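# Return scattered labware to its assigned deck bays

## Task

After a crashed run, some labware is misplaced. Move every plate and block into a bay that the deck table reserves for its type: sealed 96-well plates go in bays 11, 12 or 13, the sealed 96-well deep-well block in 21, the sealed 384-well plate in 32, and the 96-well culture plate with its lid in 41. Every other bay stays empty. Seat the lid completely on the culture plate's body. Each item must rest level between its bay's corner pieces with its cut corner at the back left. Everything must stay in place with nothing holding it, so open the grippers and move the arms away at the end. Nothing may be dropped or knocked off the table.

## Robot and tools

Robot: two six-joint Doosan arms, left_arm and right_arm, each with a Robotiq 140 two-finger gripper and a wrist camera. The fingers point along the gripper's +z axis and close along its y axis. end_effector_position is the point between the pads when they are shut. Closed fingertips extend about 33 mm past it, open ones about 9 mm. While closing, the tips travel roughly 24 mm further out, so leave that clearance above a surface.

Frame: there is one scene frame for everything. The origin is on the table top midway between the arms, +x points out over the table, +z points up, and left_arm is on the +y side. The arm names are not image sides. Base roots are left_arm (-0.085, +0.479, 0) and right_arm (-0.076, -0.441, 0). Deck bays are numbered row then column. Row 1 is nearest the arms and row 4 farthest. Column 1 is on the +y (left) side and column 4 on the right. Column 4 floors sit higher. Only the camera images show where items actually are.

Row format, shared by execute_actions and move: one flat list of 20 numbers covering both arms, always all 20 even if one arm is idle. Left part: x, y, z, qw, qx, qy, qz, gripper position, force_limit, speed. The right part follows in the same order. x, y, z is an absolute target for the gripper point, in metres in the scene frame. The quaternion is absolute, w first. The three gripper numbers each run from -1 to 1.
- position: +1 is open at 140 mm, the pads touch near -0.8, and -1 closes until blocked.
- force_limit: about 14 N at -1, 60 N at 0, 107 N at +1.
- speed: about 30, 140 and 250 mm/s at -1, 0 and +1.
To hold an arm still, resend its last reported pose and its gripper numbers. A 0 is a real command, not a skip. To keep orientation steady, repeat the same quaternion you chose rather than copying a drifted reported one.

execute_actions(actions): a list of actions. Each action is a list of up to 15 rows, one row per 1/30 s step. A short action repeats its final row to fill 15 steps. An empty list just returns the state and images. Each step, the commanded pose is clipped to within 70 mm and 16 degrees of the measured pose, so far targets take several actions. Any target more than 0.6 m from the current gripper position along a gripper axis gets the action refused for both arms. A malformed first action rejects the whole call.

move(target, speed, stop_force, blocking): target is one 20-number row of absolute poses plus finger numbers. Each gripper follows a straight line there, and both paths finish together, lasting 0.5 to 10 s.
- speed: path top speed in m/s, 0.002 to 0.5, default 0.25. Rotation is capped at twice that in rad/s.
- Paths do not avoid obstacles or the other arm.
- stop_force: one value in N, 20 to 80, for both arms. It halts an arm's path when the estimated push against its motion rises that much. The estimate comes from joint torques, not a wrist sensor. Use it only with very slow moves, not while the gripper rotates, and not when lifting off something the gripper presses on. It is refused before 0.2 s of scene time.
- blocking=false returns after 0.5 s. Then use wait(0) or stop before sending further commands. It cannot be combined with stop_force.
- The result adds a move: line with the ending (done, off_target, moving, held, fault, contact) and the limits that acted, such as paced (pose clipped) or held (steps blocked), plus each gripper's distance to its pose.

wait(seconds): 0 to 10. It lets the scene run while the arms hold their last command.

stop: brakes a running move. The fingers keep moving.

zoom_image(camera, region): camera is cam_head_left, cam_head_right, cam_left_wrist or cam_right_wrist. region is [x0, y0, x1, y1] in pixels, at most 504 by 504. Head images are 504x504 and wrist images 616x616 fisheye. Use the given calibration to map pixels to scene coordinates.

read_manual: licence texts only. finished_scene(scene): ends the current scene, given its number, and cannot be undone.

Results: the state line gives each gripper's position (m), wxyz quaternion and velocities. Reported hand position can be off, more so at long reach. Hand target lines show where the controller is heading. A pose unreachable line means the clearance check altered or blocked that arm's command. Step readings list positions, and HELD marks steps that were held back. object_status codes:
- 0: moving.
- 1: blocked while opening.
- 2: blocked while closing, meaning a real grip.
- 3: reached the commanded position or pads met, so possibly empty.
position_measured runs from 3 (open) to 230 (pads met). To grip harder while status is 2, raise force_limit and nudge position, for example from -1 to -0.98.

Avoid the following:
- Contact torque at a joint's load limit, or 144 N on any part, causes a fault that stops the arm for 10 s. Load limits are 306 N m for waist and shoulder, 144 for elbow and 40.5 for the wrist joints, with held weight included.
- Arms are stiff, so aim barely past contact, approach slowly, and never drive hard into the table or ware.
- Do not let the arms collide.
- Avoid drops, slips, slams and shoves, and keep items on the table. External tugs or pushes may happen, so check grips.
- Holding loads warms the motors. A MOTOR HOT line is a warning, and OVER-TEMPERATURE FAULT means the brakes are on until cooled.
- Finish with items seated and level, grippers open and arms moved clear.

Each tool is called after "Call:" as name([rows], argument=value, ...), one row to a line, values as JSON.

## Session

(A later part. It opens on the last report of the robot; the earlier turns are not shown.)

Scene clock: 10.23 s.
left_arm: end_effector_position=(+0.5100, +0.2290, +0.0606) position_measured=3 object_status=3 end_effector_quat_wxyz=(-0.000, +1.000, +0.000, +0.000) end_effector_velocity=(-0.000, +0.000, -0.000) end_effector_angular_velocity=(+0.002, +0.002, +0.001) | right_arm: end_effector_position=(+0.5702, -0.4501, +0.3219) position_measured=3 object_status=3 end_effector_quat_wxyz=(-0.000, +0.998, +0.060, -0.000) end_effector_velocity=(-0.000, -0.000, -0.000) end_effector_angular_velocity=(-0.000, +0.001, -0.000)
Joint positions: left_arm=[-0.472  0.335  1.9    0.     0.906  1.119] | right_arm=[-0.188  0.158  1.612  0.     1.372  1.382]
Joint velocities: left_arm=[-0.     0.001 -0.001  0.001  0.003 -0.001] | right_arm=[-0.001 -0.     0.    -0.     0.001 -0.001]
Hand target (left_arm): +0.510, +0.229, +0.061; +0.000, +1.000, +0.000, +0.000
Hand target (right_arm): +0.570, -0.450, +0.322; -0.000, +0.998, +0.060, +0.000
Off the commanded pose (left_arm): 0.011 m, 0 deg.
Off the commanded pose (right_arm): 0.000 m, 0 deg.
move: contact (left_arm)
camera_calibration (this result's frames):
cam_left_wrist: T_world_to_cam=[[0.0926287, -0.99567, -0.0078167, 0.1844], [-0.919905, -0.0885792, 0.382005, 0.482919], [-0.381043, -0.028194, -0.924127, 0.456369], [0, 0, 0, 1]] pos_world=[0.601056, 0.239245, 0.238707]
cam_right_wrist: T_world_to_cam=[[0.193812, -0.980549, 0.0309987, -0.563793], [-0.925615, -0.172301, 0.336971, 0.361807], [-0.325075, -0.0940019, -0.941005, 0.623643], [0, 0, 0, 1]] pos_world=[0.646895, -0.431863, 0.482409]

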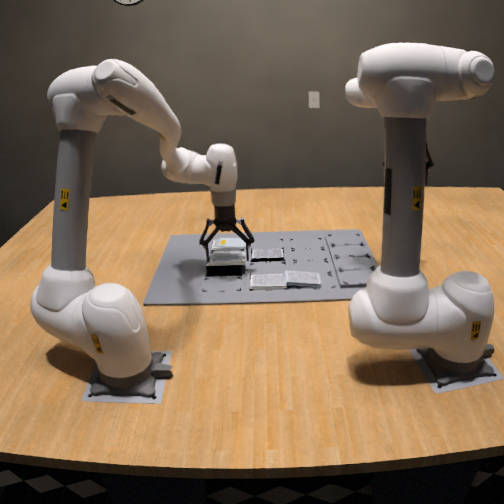

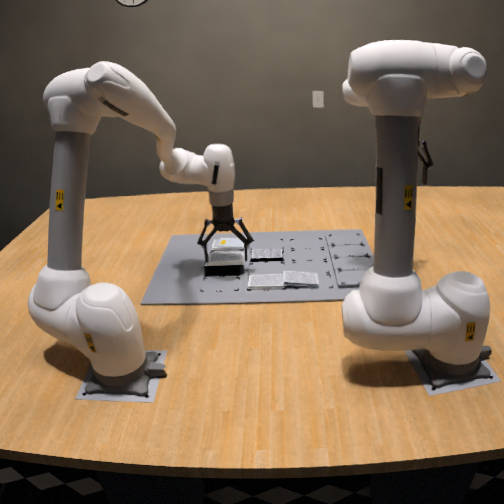

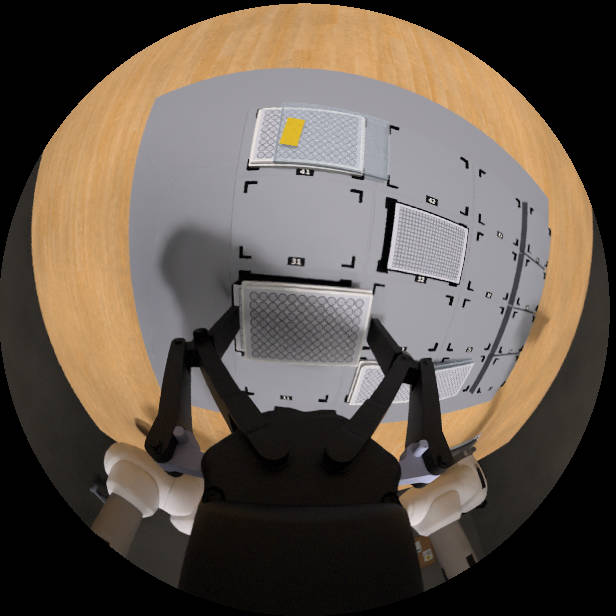

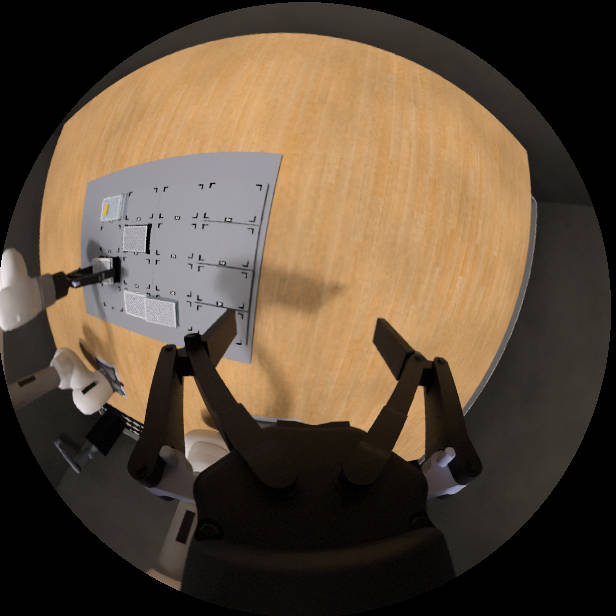

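Call:
move(target=[0.51,0.229,0.067,0,1,0,0,1,0,0,0.5702,-0.4501,0.3219,0,0.998,0.06,0,1,0,0], speed=0.03)

Call:
move(target=[0.51,0.229,0.067,0,1,0,0,-1,-0.3,-0.8,0.5702,-0.4501,0.3219,0,0.998,0.06,0,1,0,0])

Call:
move(target=[0.51,0.229,0.085,0,1,0,0,-1,-0.3,-0.8,0.5702,-0.4501,0.3219,0,0.998,0.06,0,1,0,0], speed=0.05)

Call:
move(target=[0.405,0.243,0.085,0,1,0,0,-1,-0.3,-0.8,0.5702,-0.4501,0.3219,0,0.998,0.06,0,1,0,0], speed=0.15)

Call:
move(target=[0.405,0.243,0.04,0,1,0,0,-1,-0.3,-0.8,0.5702,-0.4501,0.3219,0,0.998,0.06,0,1,0,0], speed=0.05)

Call:
zoom_image(camera="cam_left_wrist", region=[180, 220, 440, 400])

Call:
zoom_image(camera="cam_head_left", region=[180, 230, 280, 300])

Scene clock: 11.57 s.
left_arm: end_effector_position=(+0.5100, +0.2290, +0.0670) position_measured=3 object_status=3 end_effector_quat_wxyz=(-0.000, +1.000, +0.000, +0.000) end_effector_velocity=(-0.001, -0.000, -0.001) end_effector_angular_velocity=(-0.001, +0.001, +0.000) | right_arm: end_effector_position=(+0.5702, -0.4501, +0.3219) position_measured=3 object_status=3 end_effector_quat_wxyz=(-0.000, +0.998, +0.060, -0.000) end_effector_velocity=(-0.000, -0.000, +0.000) end_effector_angular_velocity=(+0.000, +0.000, -0.000)
Joint positions: left_arm=[-0.472  0.329  1.895  0.     0.917  1.119] | right_arm=[-0.188  0.158  1.612  0.     1.372  1.382]
Joint velocities: left_arm=[-0.001  0.     0.001 -0.001 -0.001 -0.   ] | right_arm=[-0. -0. -0.  0.  0.  0.]
Hand target (left_arm): +0.510, +0.229, +0.067; +0.000, +1.000, -0.000, -0.000
Hand target (right_arm): +0.570, -0.450, +0.322; +0.000, +0.998, +0.060, +0.000
Off the commanded pose (left_arm): 0.000 m, 0 deg.
Off the commanded pose (right_arm): 0.000 m, 0 deg.
move: done
camera_calibration (this result's frames):
cam_left_wrist: T_world_to_cam=[[0.0926289, -0.99567, -0.00781652, 0.184429], [-0.919905, -0.0885794, 0.382005, 0.480523], [-0.381043, -0.0281942, -0.924127, 0.462255], [0, 0, 0, 1]] pos_world=[0.601091, 0.239228, 0.245062]
cam_right_wrist: T_world_to_cam=[[0.193812, -0.980549, 0.0309988, -0.563793], [-0.925615, -0.172301, 0.336971, 0.361807], [-0.325075, -0.094002, -0.941005, 0.623643], [0, 0, 0, 1]] pos_world=[0.646895, -0.431863, 0.482409]

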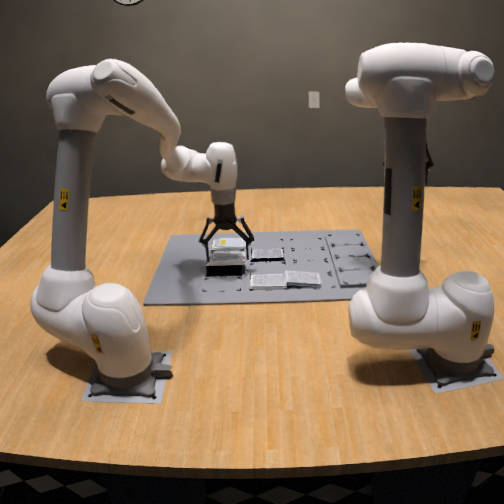

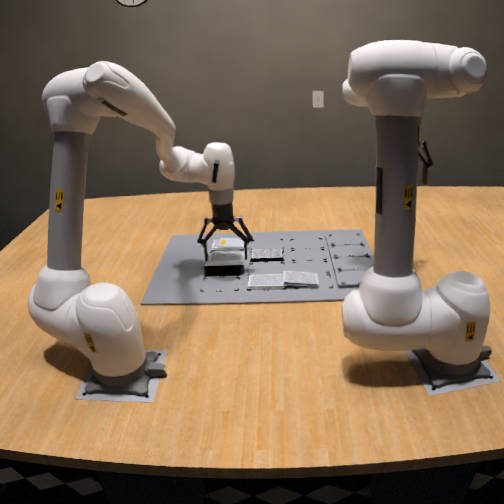

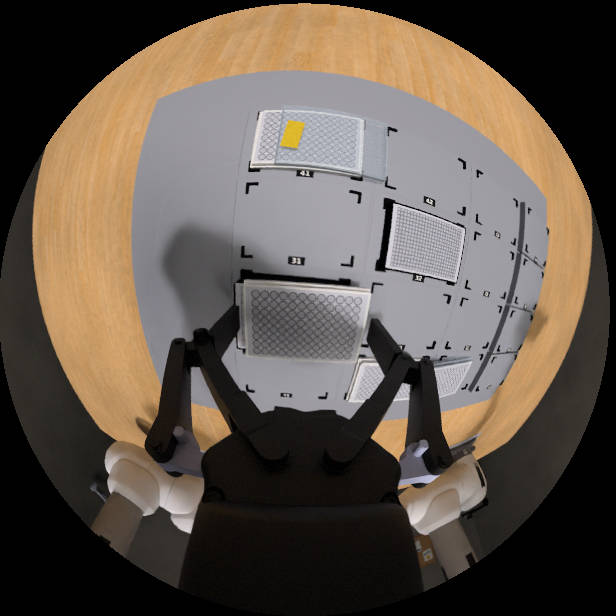

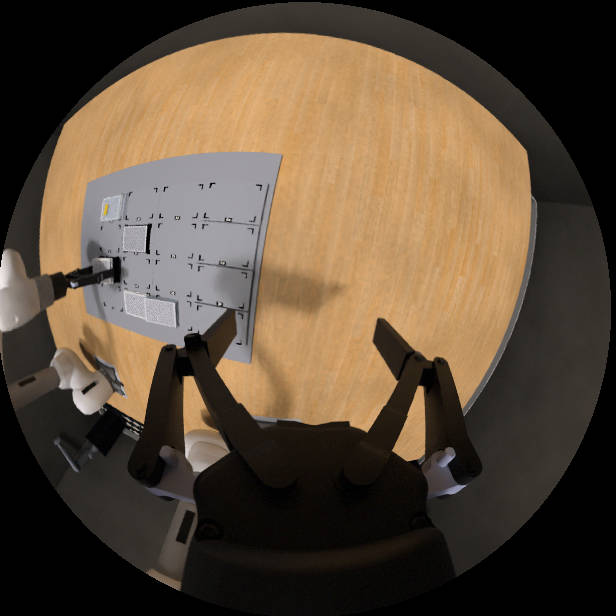

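Scene clock: 12.27 s.
left_arm: end_effector_position=(+0.5100, +0.2290, +0.0672) position_measured=32 object_status=2 end_effector_quat_wxyz=(+0.000, +1.000, +0.000, +0.000) end_effector_velocity=(-0.002, +0.001, -0.002) end_effector_angular_velocity=(+0.002, +0.003, -0.001) | right_arm: end_effector_position=(+0.5702, -0.4501, +0.3219) position_measured=3 object_status=3 end_effector_quat_wxyz=(-0.000, +0.998, +0.060, -0.000) end_effector_velocity=(+0.000, +0.000, +0.000) end_effector_angular_velocity=(+0.000, -0.001, +0.000)
Joint positions: left_arm=[-0.472  0.329  1.895  0.     0.918  1.119] | right_arm=[-0.188  0.158  1.612  0.     1.372  1.382]
Joint velocities: left_arm=[-0.     0.001  0.003  0.001 -0.     0.   ] | right_arm=[ 0.    -0.     0.     0.    -0.001 -0.   ]
Hand target (left_arm): +0.510, +0.229, +0.067; -0.000, +1.000, +0.000, -0.000
Hand target (right_arm): +0.570, -0.450, +0.322; +0.000, +0.998, +0.060, +0.000
Off the commanded pose (left_arm): 0.000 m, 0 deg.
Off the commanded pose (right_arm): 0.000 m, 0 deg.
move: done
camera_calibration (this result's frames):
cam_left_wrist: T_world_to_cam=[[0.09263, -0.995671, -0.00773427, 0.184403], [-0.91996, -0.0885529, 0.381879, 0.480522], [-0.380911, -0.0282582, -0.92418, 0.462369], [0, 0, 0, 1]] pos_world=[0.601102, 0.239223, 0.245237]
cam_right_wrist: T_world_to_cam=[[0.193813, -0.980549, 0.0309987, -0.563793], [-0.925615, -0.172302, 0.336971, 0.361807], [-0.325075, -0.094002, -0.941005, 0.623643], [0, 0, 0, 1]] pos_world=[0.646895, -0.431863, 0.482409]

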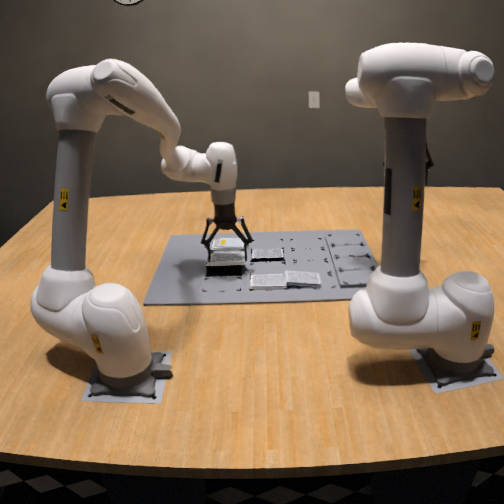

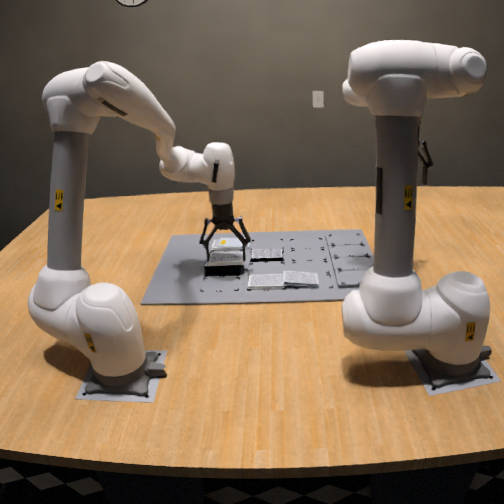

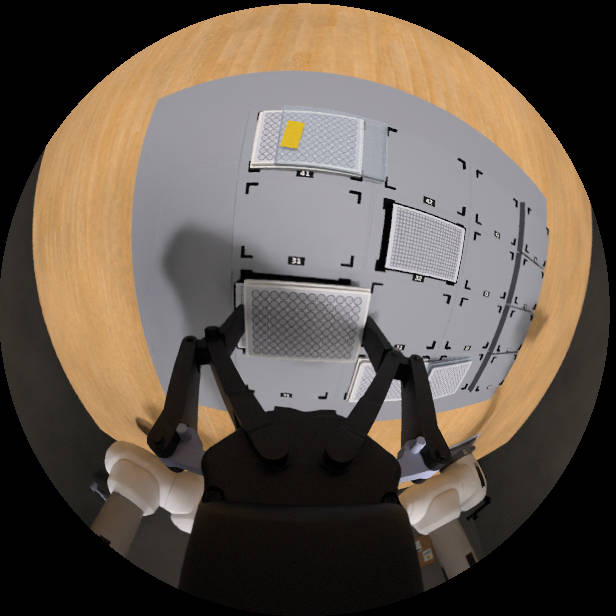

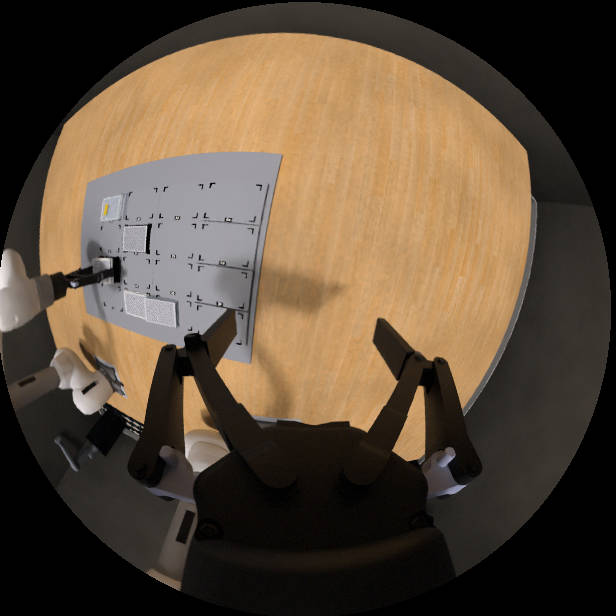

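Scene clock: 12.97 s.
left_arm: end_effector_position=(+0.5100, +0.2290, +0.0850) position_measured=33 object_status=2 end_effector_quat_wxyz=(+0.000, +1.000, -0.000, +0.000) end_effector_velocity=(-0.001, +0.000, -0.000) end_effector_angular_velocity=(+0.001, +0.001, -0.000) | right_arm: end_effector_position=(+0.5702, -0.4501, +0.3219) position_measured=3 object_status=3 end_effector_quat_wxyz=(-0.000, +0.998, +0.060, -0.000) end_effector_velocity=(-0.000, +0.001, +0.000) end_effector_angular_velocity=(+0.000, +0.000, +0.000)
Joint positions: left_arm=[-0.472  0.311  1.881 -0.     0.95   1.119] | right_arm=[-0.188  0.158  1.612  0.     1.372  1.382]
Joint velocities: left_arm=[-0.    -0.     0.001  0.     0.001  0.   ] | right_arm=[ 0.001 -0.     0.     0.     0.     0.001]
Hand target (left_arm): +0.510, +0.229, +0.085; +0.000, +1.000, -0.000, -0.000
Hand target (right_arm): +0.570, -0.450, +0.322; -0.000, +0.998, +0.060, +0.000
Off the commanded pose (left_arm): 0.000 m, 0 deg.
Off the commanded pose (right_arm): 0.000 m, 0 deg.
move: done
camera_calibration (this result's frames):
cam_left_wrist: T_world_to_cam=[[0.0925551, -0.995677, -0.00776431, 0.184585], [-0.919911, -0.088491, 0.382012, 0.473624], [-0.381047, -0.0282146, -0.924125, 0.478913], [0, 0, 0, 1]] pos_world=[0.601096, 0.239211, 0.263078]
cam_right_wrist: T_world_to_cam=[[0.193812, -0.980549, 0.0309987, -0.563792], [-0.925615, -0.172301, 0.336971, 0.361807], [-0.325075, -0.0940019, -0.941005, 0.623643], [0, 0, 0, 1]] pos_world=[0.646895, -0.431863, 0.482409]

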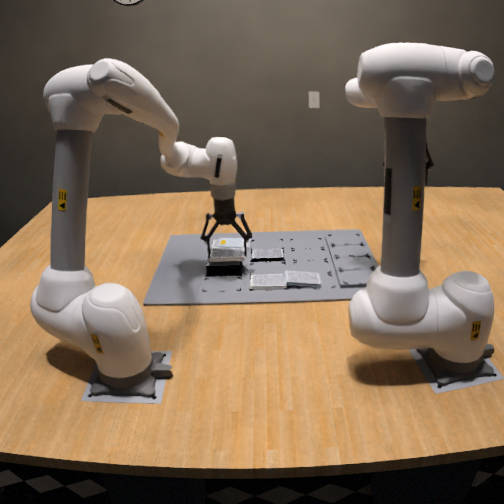

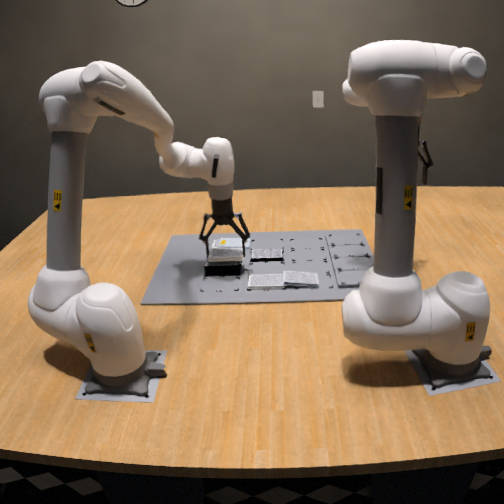

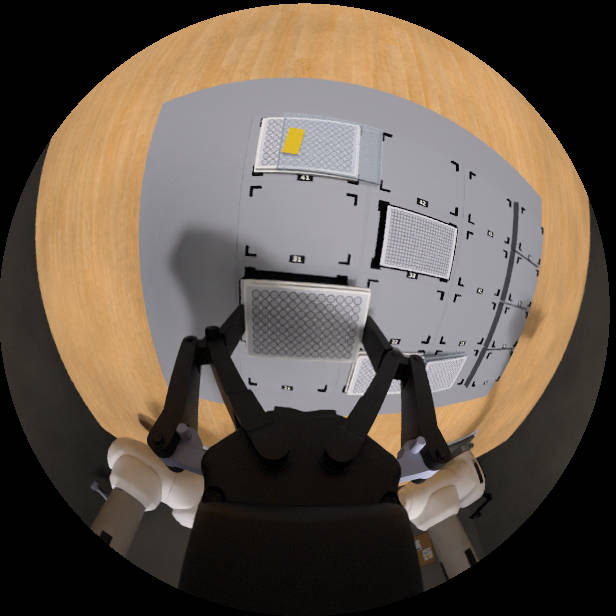

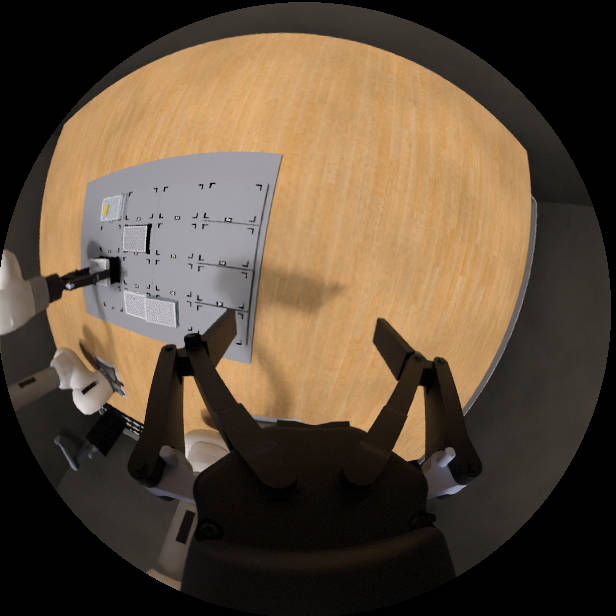

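Scene clock: 13.97 s.
left_arm: end_effector_position=(+0.4050, +0.2430, +0.0852) position_measured=33 object_status=2 end_effector_quat_wxyz=(+0.000, +1.000, +0.000, -0.000) end_effector_velocity=(-0.000, +0.000, +0.000) end_effector_angular_velocity=(+0.001, +0.000, -0.002) | right_arm: end_effector_position=(+0.5702, -0.4501, +0.3219) position_measured=3 object_status=3 end_effector_quat_wxyz=(-0.000, +0.998, +0.060, -0.000) end_effector_velocity=(+0.000, +0.000, +0.000) end_effector_angular_velocity=(-0.000, -0.001, +0.000)
Joint positions: left_arm=[-0.533  0.168  2.071 -0.     0.903  1.058] | right_arm=[-0.188  0.158  1.612  0.     1.372  1.382]
Joint velocities: left_arm=[-0.    -0.     0.     0.001  0.001  0.001] | right_arm=[ 0.001 -0.    -0.    -0.    -0.001  0.   ]
Hand target (left_arm): +0.405, +0.243, +0.085; -0.000, +1.000, +0.000, -0.000
Hand target (right_arm): +0.570, -0.450, +0.322; -0.000, +0.998, +0.060, +0.000
Off the commanded pose (left_arm): 0.000 m, 0 deg.
Off the commanded pose (right_arm): 0.000 m, 0 deg.
move: done
camera_calibration (this result's frames):
cam_left_wrist: T_world_to_cam=[[0.0927523, -0.99566, -0.00767915, 0.2082], [-0.919866, -0.0886385, 0.382086, 0.378229], [-0.381108, -0.0283756, -0.924095, 0.439486], [0, 0, 0, 1]] pos_world=[0.496101, 0.253292, 0.263209]
cam_right_wrist: T_world_to_cam=[[0.193813, -0.980549, 0.0309989, -0.563793], [-0.925615, -0.172302, 0.33697, 0.361807], [-0.325075, -0.0940023, -0.941005, 0.623643], [0, 0, 0, 1]] pos_world=[0.646895, -0.431863, 0.482409]

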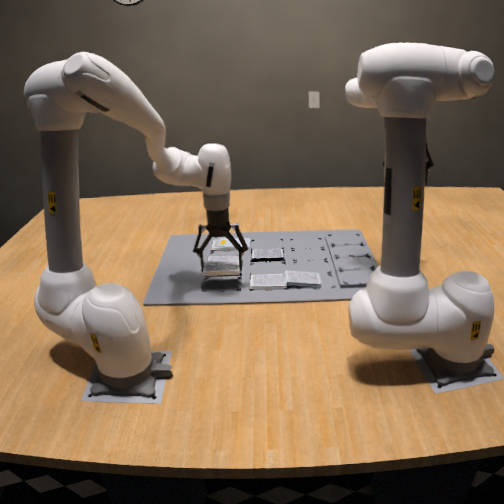

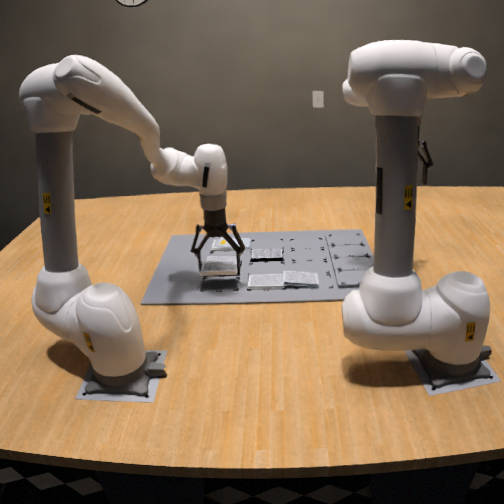

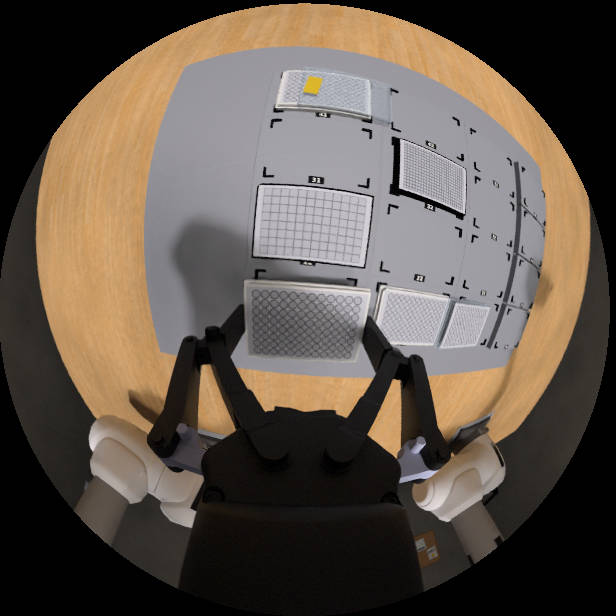

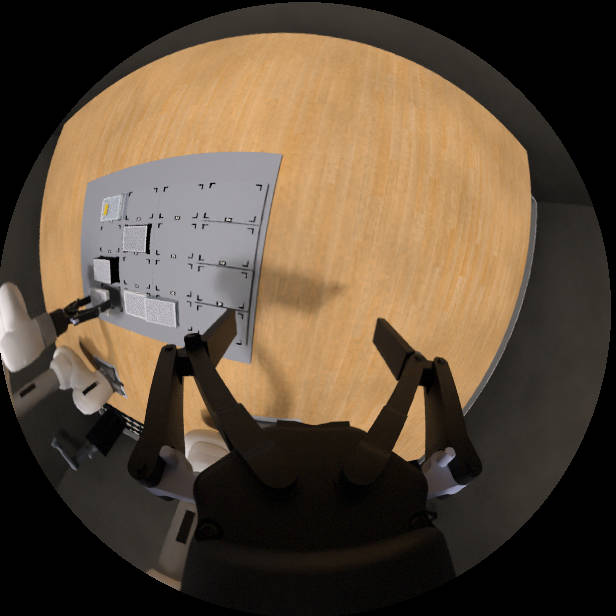

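Scene clock: 15.13 s.
left_arm: end_effector_position=(+0.4050, +0.2430, +0.0399) position_measured=33 object_status=2 end_effector_quat_wxyz=(-0.000, +1.000, +0.000, -0.000) end_effector_velocity=(-0.000, +0.000, +0.000) end_effector_angular_velocity=(-0.000, -0.000, +0.000) | right_arm: end_effector_position=(+0.5702, -0.4501, +0.3219) position_measured=3 object_status=3 end_effector_quat_wxyz=(-0.000, +0.998, +0.060, -0.000) end_effector_velocity=(-0.000, -0.000, +0.000) end_effector_angular_velocity=(-0.000, +0.000, -0.000)
Joint positions: left_arm=[-0.533  0.222  2.107  0.     0.812  1.058] | right_arm=[-0.188  0.158  1.612 -0.     1.372  1.382]
Joint velocities: left_arm=[ 0.001 -0.001  0.    -0.     0.     0.001] | right_arm=[-0. -0. -0. -0.  0. -0.]
Hand target (left_arm): +0.405, +0.243, +0.040; -0.000, +1.000, +0.000, +0.000
Hand target (right_arm): +0.570, -0.450, +0.322; -0.000, +0.998, +0.060, +0.000
Off the commanded pose (left_arm): 0.000 m, 0 deg.
Off the commanded pose (right_arm): 0.000 m, 0 deg.
move: done
camera_calibration (this result's frames):
cam_left_wrist: T_world_to_cam=[[0.0926307, -0.995669, -0.00787467, 0.207936], [-0.919895, -0.0886025, 0.382026, 0.39547], [-0.381069, -0.0281434, -0.924118, 0.39762], [0, 0, 0, 1]] pos_world=[0.49605, 0.253266, 0.218006]
cam_right_wrist: T_world_to_cam=[[0.193813, -0.980549, 0.0309989, -0.563793], [-0.925615, -0.172302, 0.336971, 0.361807], [-0.325075, -0.0940022, -0.941005, 0.623643], [0, 0, 0, 1]] pos_world=[0.646895, -0.431863, 0.482409]

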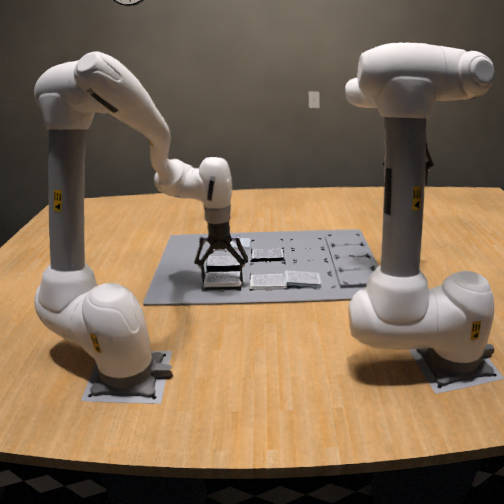

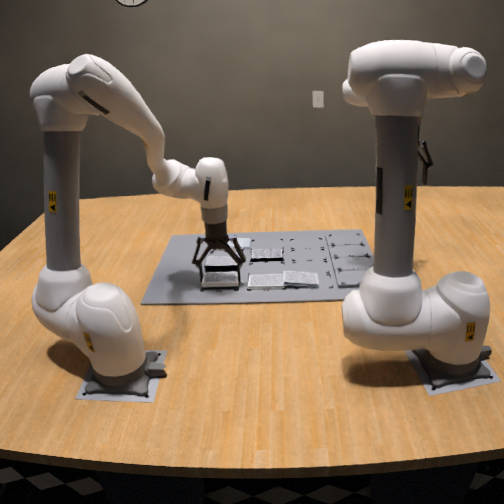

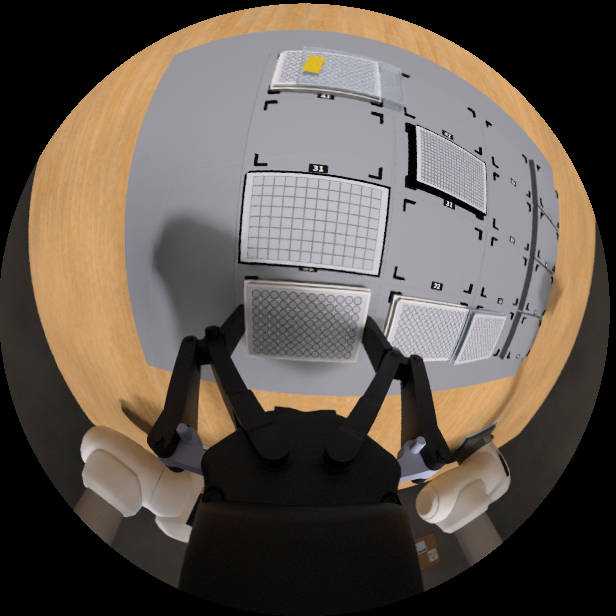

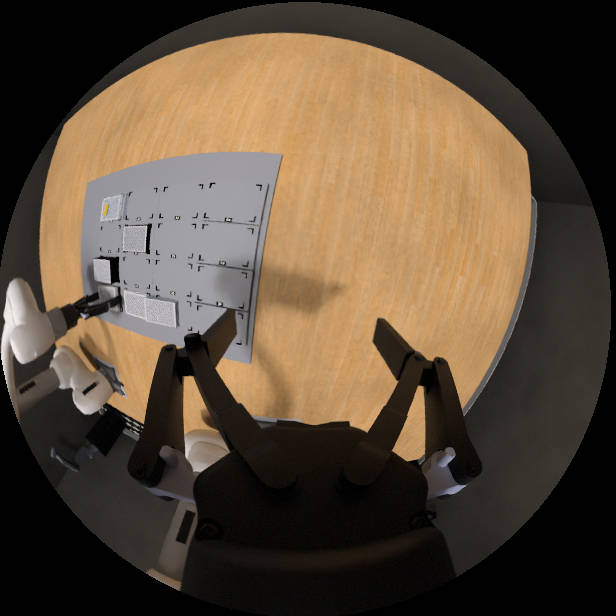

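Region (180, 220, 440, 400) of cam_left_wrist's 616x616 image, scaled by 1.938, with more detail than that image has; it fills the top 349 rows of this view, and the rest is white.

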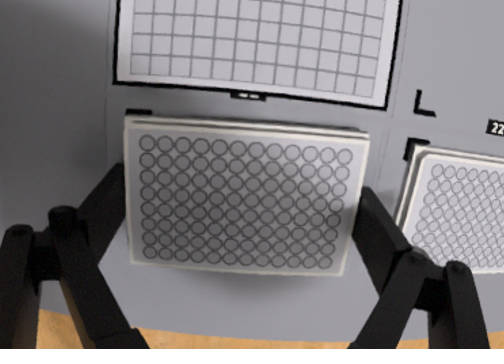

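Region (180, 230, 280, 300) of cam_head_left's 504x504 image, scaled by 5.040, with more detail than that image has; it fills the top 353 rows of this view, and the rest is white.

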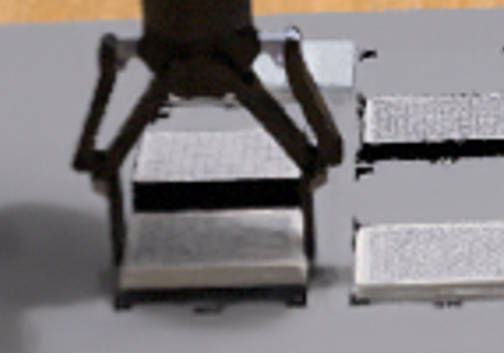

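Call:
move(target=[0.401,0.245,0.033,0,1,-0.013,0,-1,-0.3,-0.8,0.5702,-0.4501,0.3219,0,0.998,0.06,0,1,0,0], speed=0.03)

Call:
zoom_image(camera="cam_left_wrist", region=[210, 250, 410, 380])

Call:
zoom_image(camera="cam_head_left", region=[190, 250, 270, 300])

Scene clock: 16.67 s.
left_arm: end_effector_position=(+0.4010, +0.2450, +0.0330) position_measured=33 object_status=2 end_effector_quat_wxyz=(-0.000, +1.000, -0.013, +0.000) end_effector_velocity=(-0.001, -0.000, -0.001) end_effector_angular_velocity=(-0.000, +0.002, +0.001) | right_arm: end_effector_position=(+0.5702, -0.4501, +0.3219) position_measured=3 object_status=3 end_effector_quat_wxyz=(-0.000, +0.998, +0.060, -0.000) end_effector_velocity=(+0.000, -0.000, -0.000) end_effector_angular_velocity=(-0.000, +0.000, +0.001)
Joint positions: left_arm=[-0.534  0.226  2.121  0.     0.795  1.084] | right_arm=[-0.188  0.158  1.612  0.     1.372  1.382]
Joint velocities: left_arm=[-0.     0.001  0.001 -0.001  0.001 -0.001] | right_arm=[-0.     0.    -0.    -0.     0.    -0.001]
Hand target (left_arm): +0.401, +0.245, +0.033; -0.000, +1.000, -0.013, +0.000
Hand target (right_arm): +0.570, -0.450, +0.322; -0.000, +0.998, +0.060, +0.000
Off the commanded pose (left_arm): 0.000 m, 0 deg.
Off the commanded pose (right_arm): 0.000 m, 0 deg.
move: done
camera_calibration (this result's frames):
cam_left_wrist: T_world_to_cam=[[0.0666404, -0.997746, -0.00783998, 0.221149], [-0.921911, -0.0645768, 0.38198, 0.38959], [-0.381626, -0.0182276, -0.924137, 0.387552], [0, 0, 0, 1]] pos_world=[0.49233, 0.252873, 0.211069]
cam_right_wrist: T_world_to_cam=[[0.193812, -0.980549, 0.0309988, -0.563793], [-0.925615, -0.172301, 0.336971, 0.361807], [-0.325075, -0.0940019, -0.941005, 0.623643], [0, 0, 0, 1]] pos_world=[0.646895, -0.431863, 0.482409]

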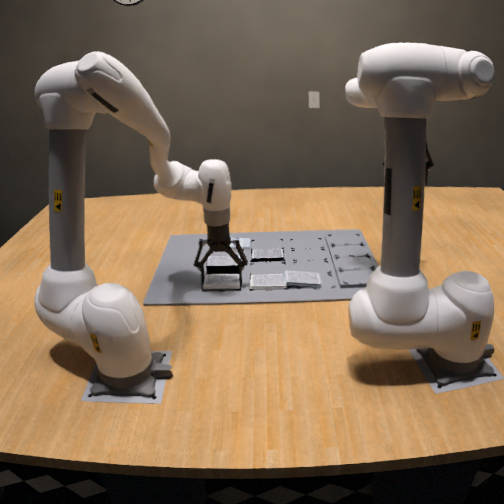

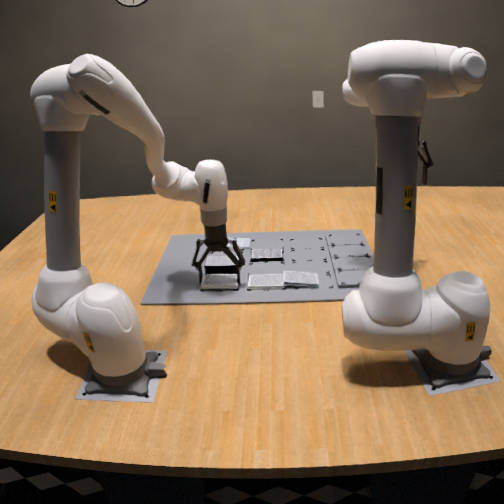

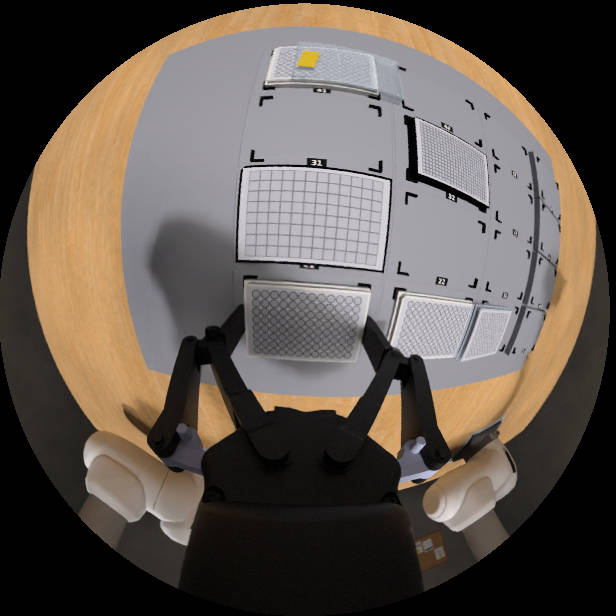

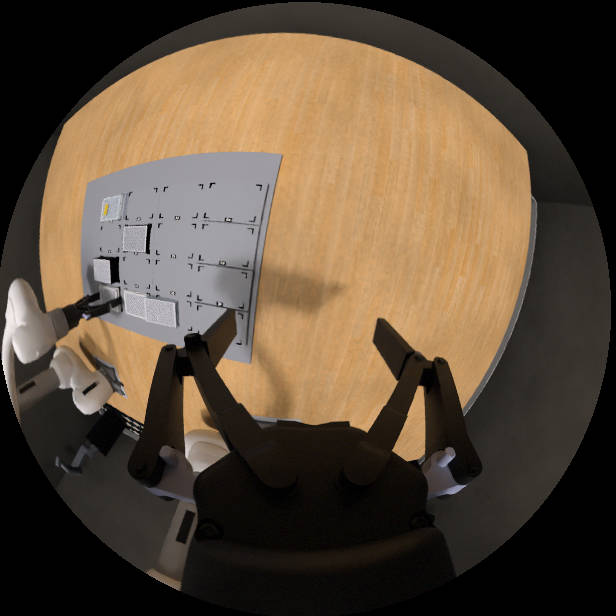

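Region (210, 250, 410, 380) of cam_left_wrist's 616x616 image, scaled by 2.520, with more detail than that image has; it fills the top 328 rows of this view, and the rest is white.

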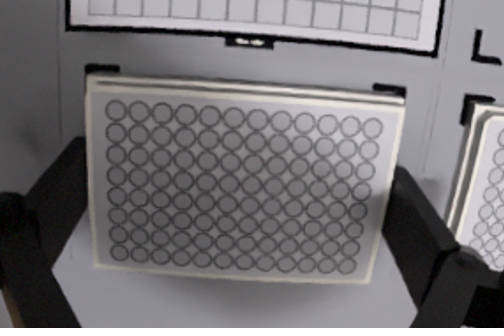

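Region (190, 250, 270, 300) of cam_head_left's 504x504 image, scaled by 6.300, with more detail than that image has; it fills the top 315 rows of this view, and the rest is white.

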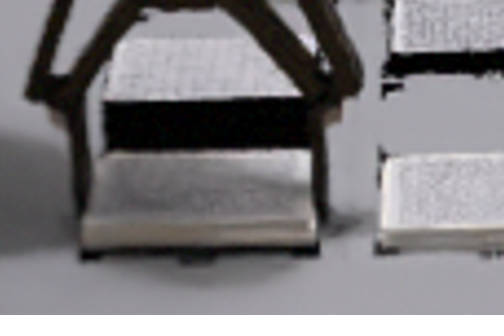

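Call:
move(target=[0.401,0.245,0.018,0,1,-0.013,0,-1,-0.3,-0.8,0.5702,-0.4501,0.3219,0,0.998,0.06,0,1,0,0], speed=0.005, stop_force=20)

Call:
zoom_image(camera="cam_left_wrist", region=[210, 250, 410, 380])

Call:
zoom_image(camera="cam_head_left", region=[190, 250, 270, 300])

Scene clock: 18.93 s.
left_arm: end_effector_position=(+0.4010, +0.2450, +0.0266) position_measured=33 object_status=2 end_effector_quat_wxyz=(-0.000, +1.000, -0.013, -0.000) end_effector_velocity=(+0.000, +0.001, +0.001) end_effector_angular_velocity=(+0.001, +0.000, +0.001) | right_arm: end_effector_position=(+0.5702, -0.4501, +0.3219) position_measured=3 object_status=3 end_effector_quat_wxyz=(+0.000, +0.998, +0.060, -0.000) end_effector_velocity=(+0.001, -0.000, -0.000) end_effector_angular_velocity=(-0.000, -0.002, -0.001)
Joint positions: left_arm=[-0.534  0.234  2.125  0.     0.782  1.084] | right_arm=[-0.188  0.158  1.612 -0.     1.372  1.382]
Joint velocities: left_arm=[ 0.001 -0.001 -0.001  0.001  0.003 -0.   ] | right_arm=[ 0.     0.    -0.     0.    -0.002  0.001]
Hand target (left_arm): +0.401, +0.245, +0.027; -0.000, +1.000, -0.013, +0.000
Hand target (right_arm): +0.570, -0.450, +0.322; -0.000, +0.998, +0.060, +0.000
Off the commanded pose (left_arm): 0.009 m, 0 deg.
Off the commanded pose (right_arm): 0.000 m, 0 deg.
move: contact (left_arm)
camera_calibration (this result's frames):
cam_left_wrist: T_world_to_cam=[[0.0666593, -0.997745, -0.00784769, 0.221106], [-0.921886, -0.064596, 0.382038, 0.392], [-0.381683, -0.0182317, -0.924113, 0.381622], [0, 0, 0, 1]] pos_world=[0.492299, 0.252887, 0.204639]
cam_right_wrist: T_world_to_cam=[[0.193813, -0.980549, 0.0309989, -0.563793], [-0.925615, -0.172302, 0.336971, 0.361807], [-0.325075, -0.0940022, -0.941005, 0.623643], [0, 0, 0, 1]] pos_world=[0.646895, -0.431863, 0.482409]

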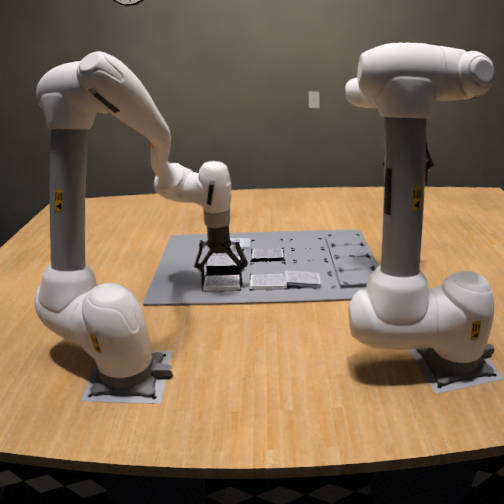

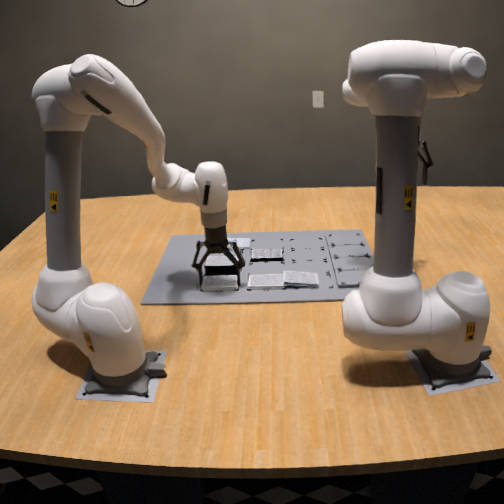

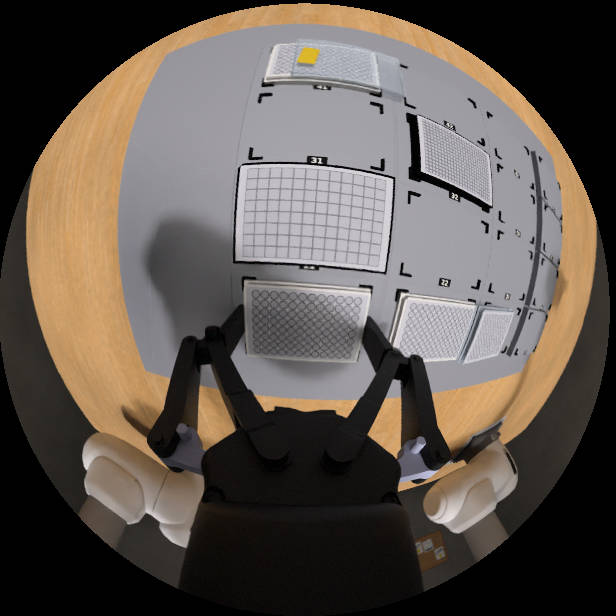

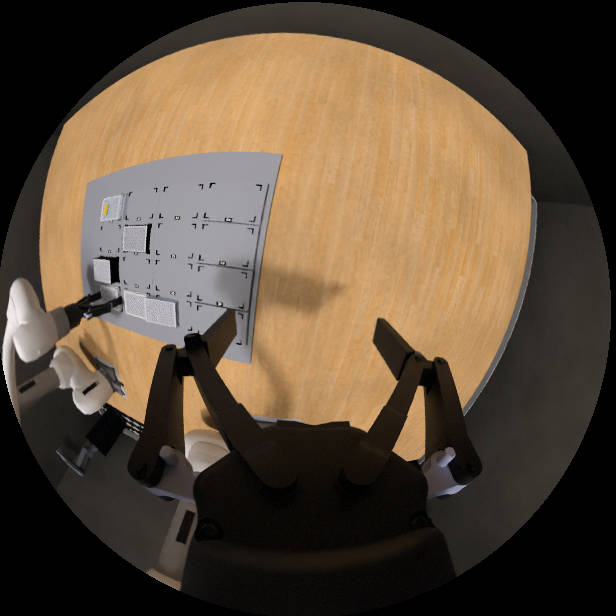

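Region (210, 250, 410, 380) of cam_left_wrist's 616x616 image, scaled by 2.520, with more detail than that image has; it fills the top 328 rows of this view, and the rest is white.

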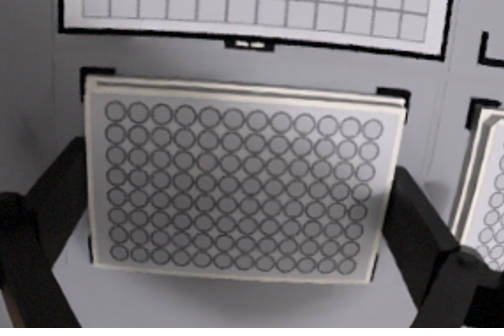

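Region (190, 250, 270, 300) of cam_head_left's 504x504 image, scaled by 6.300, with more detail than that image has; it fills the top 315 rows of this view, and the rest is white.

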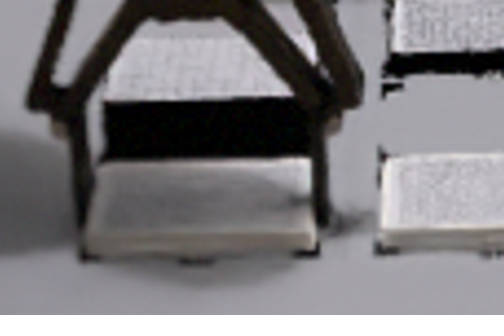

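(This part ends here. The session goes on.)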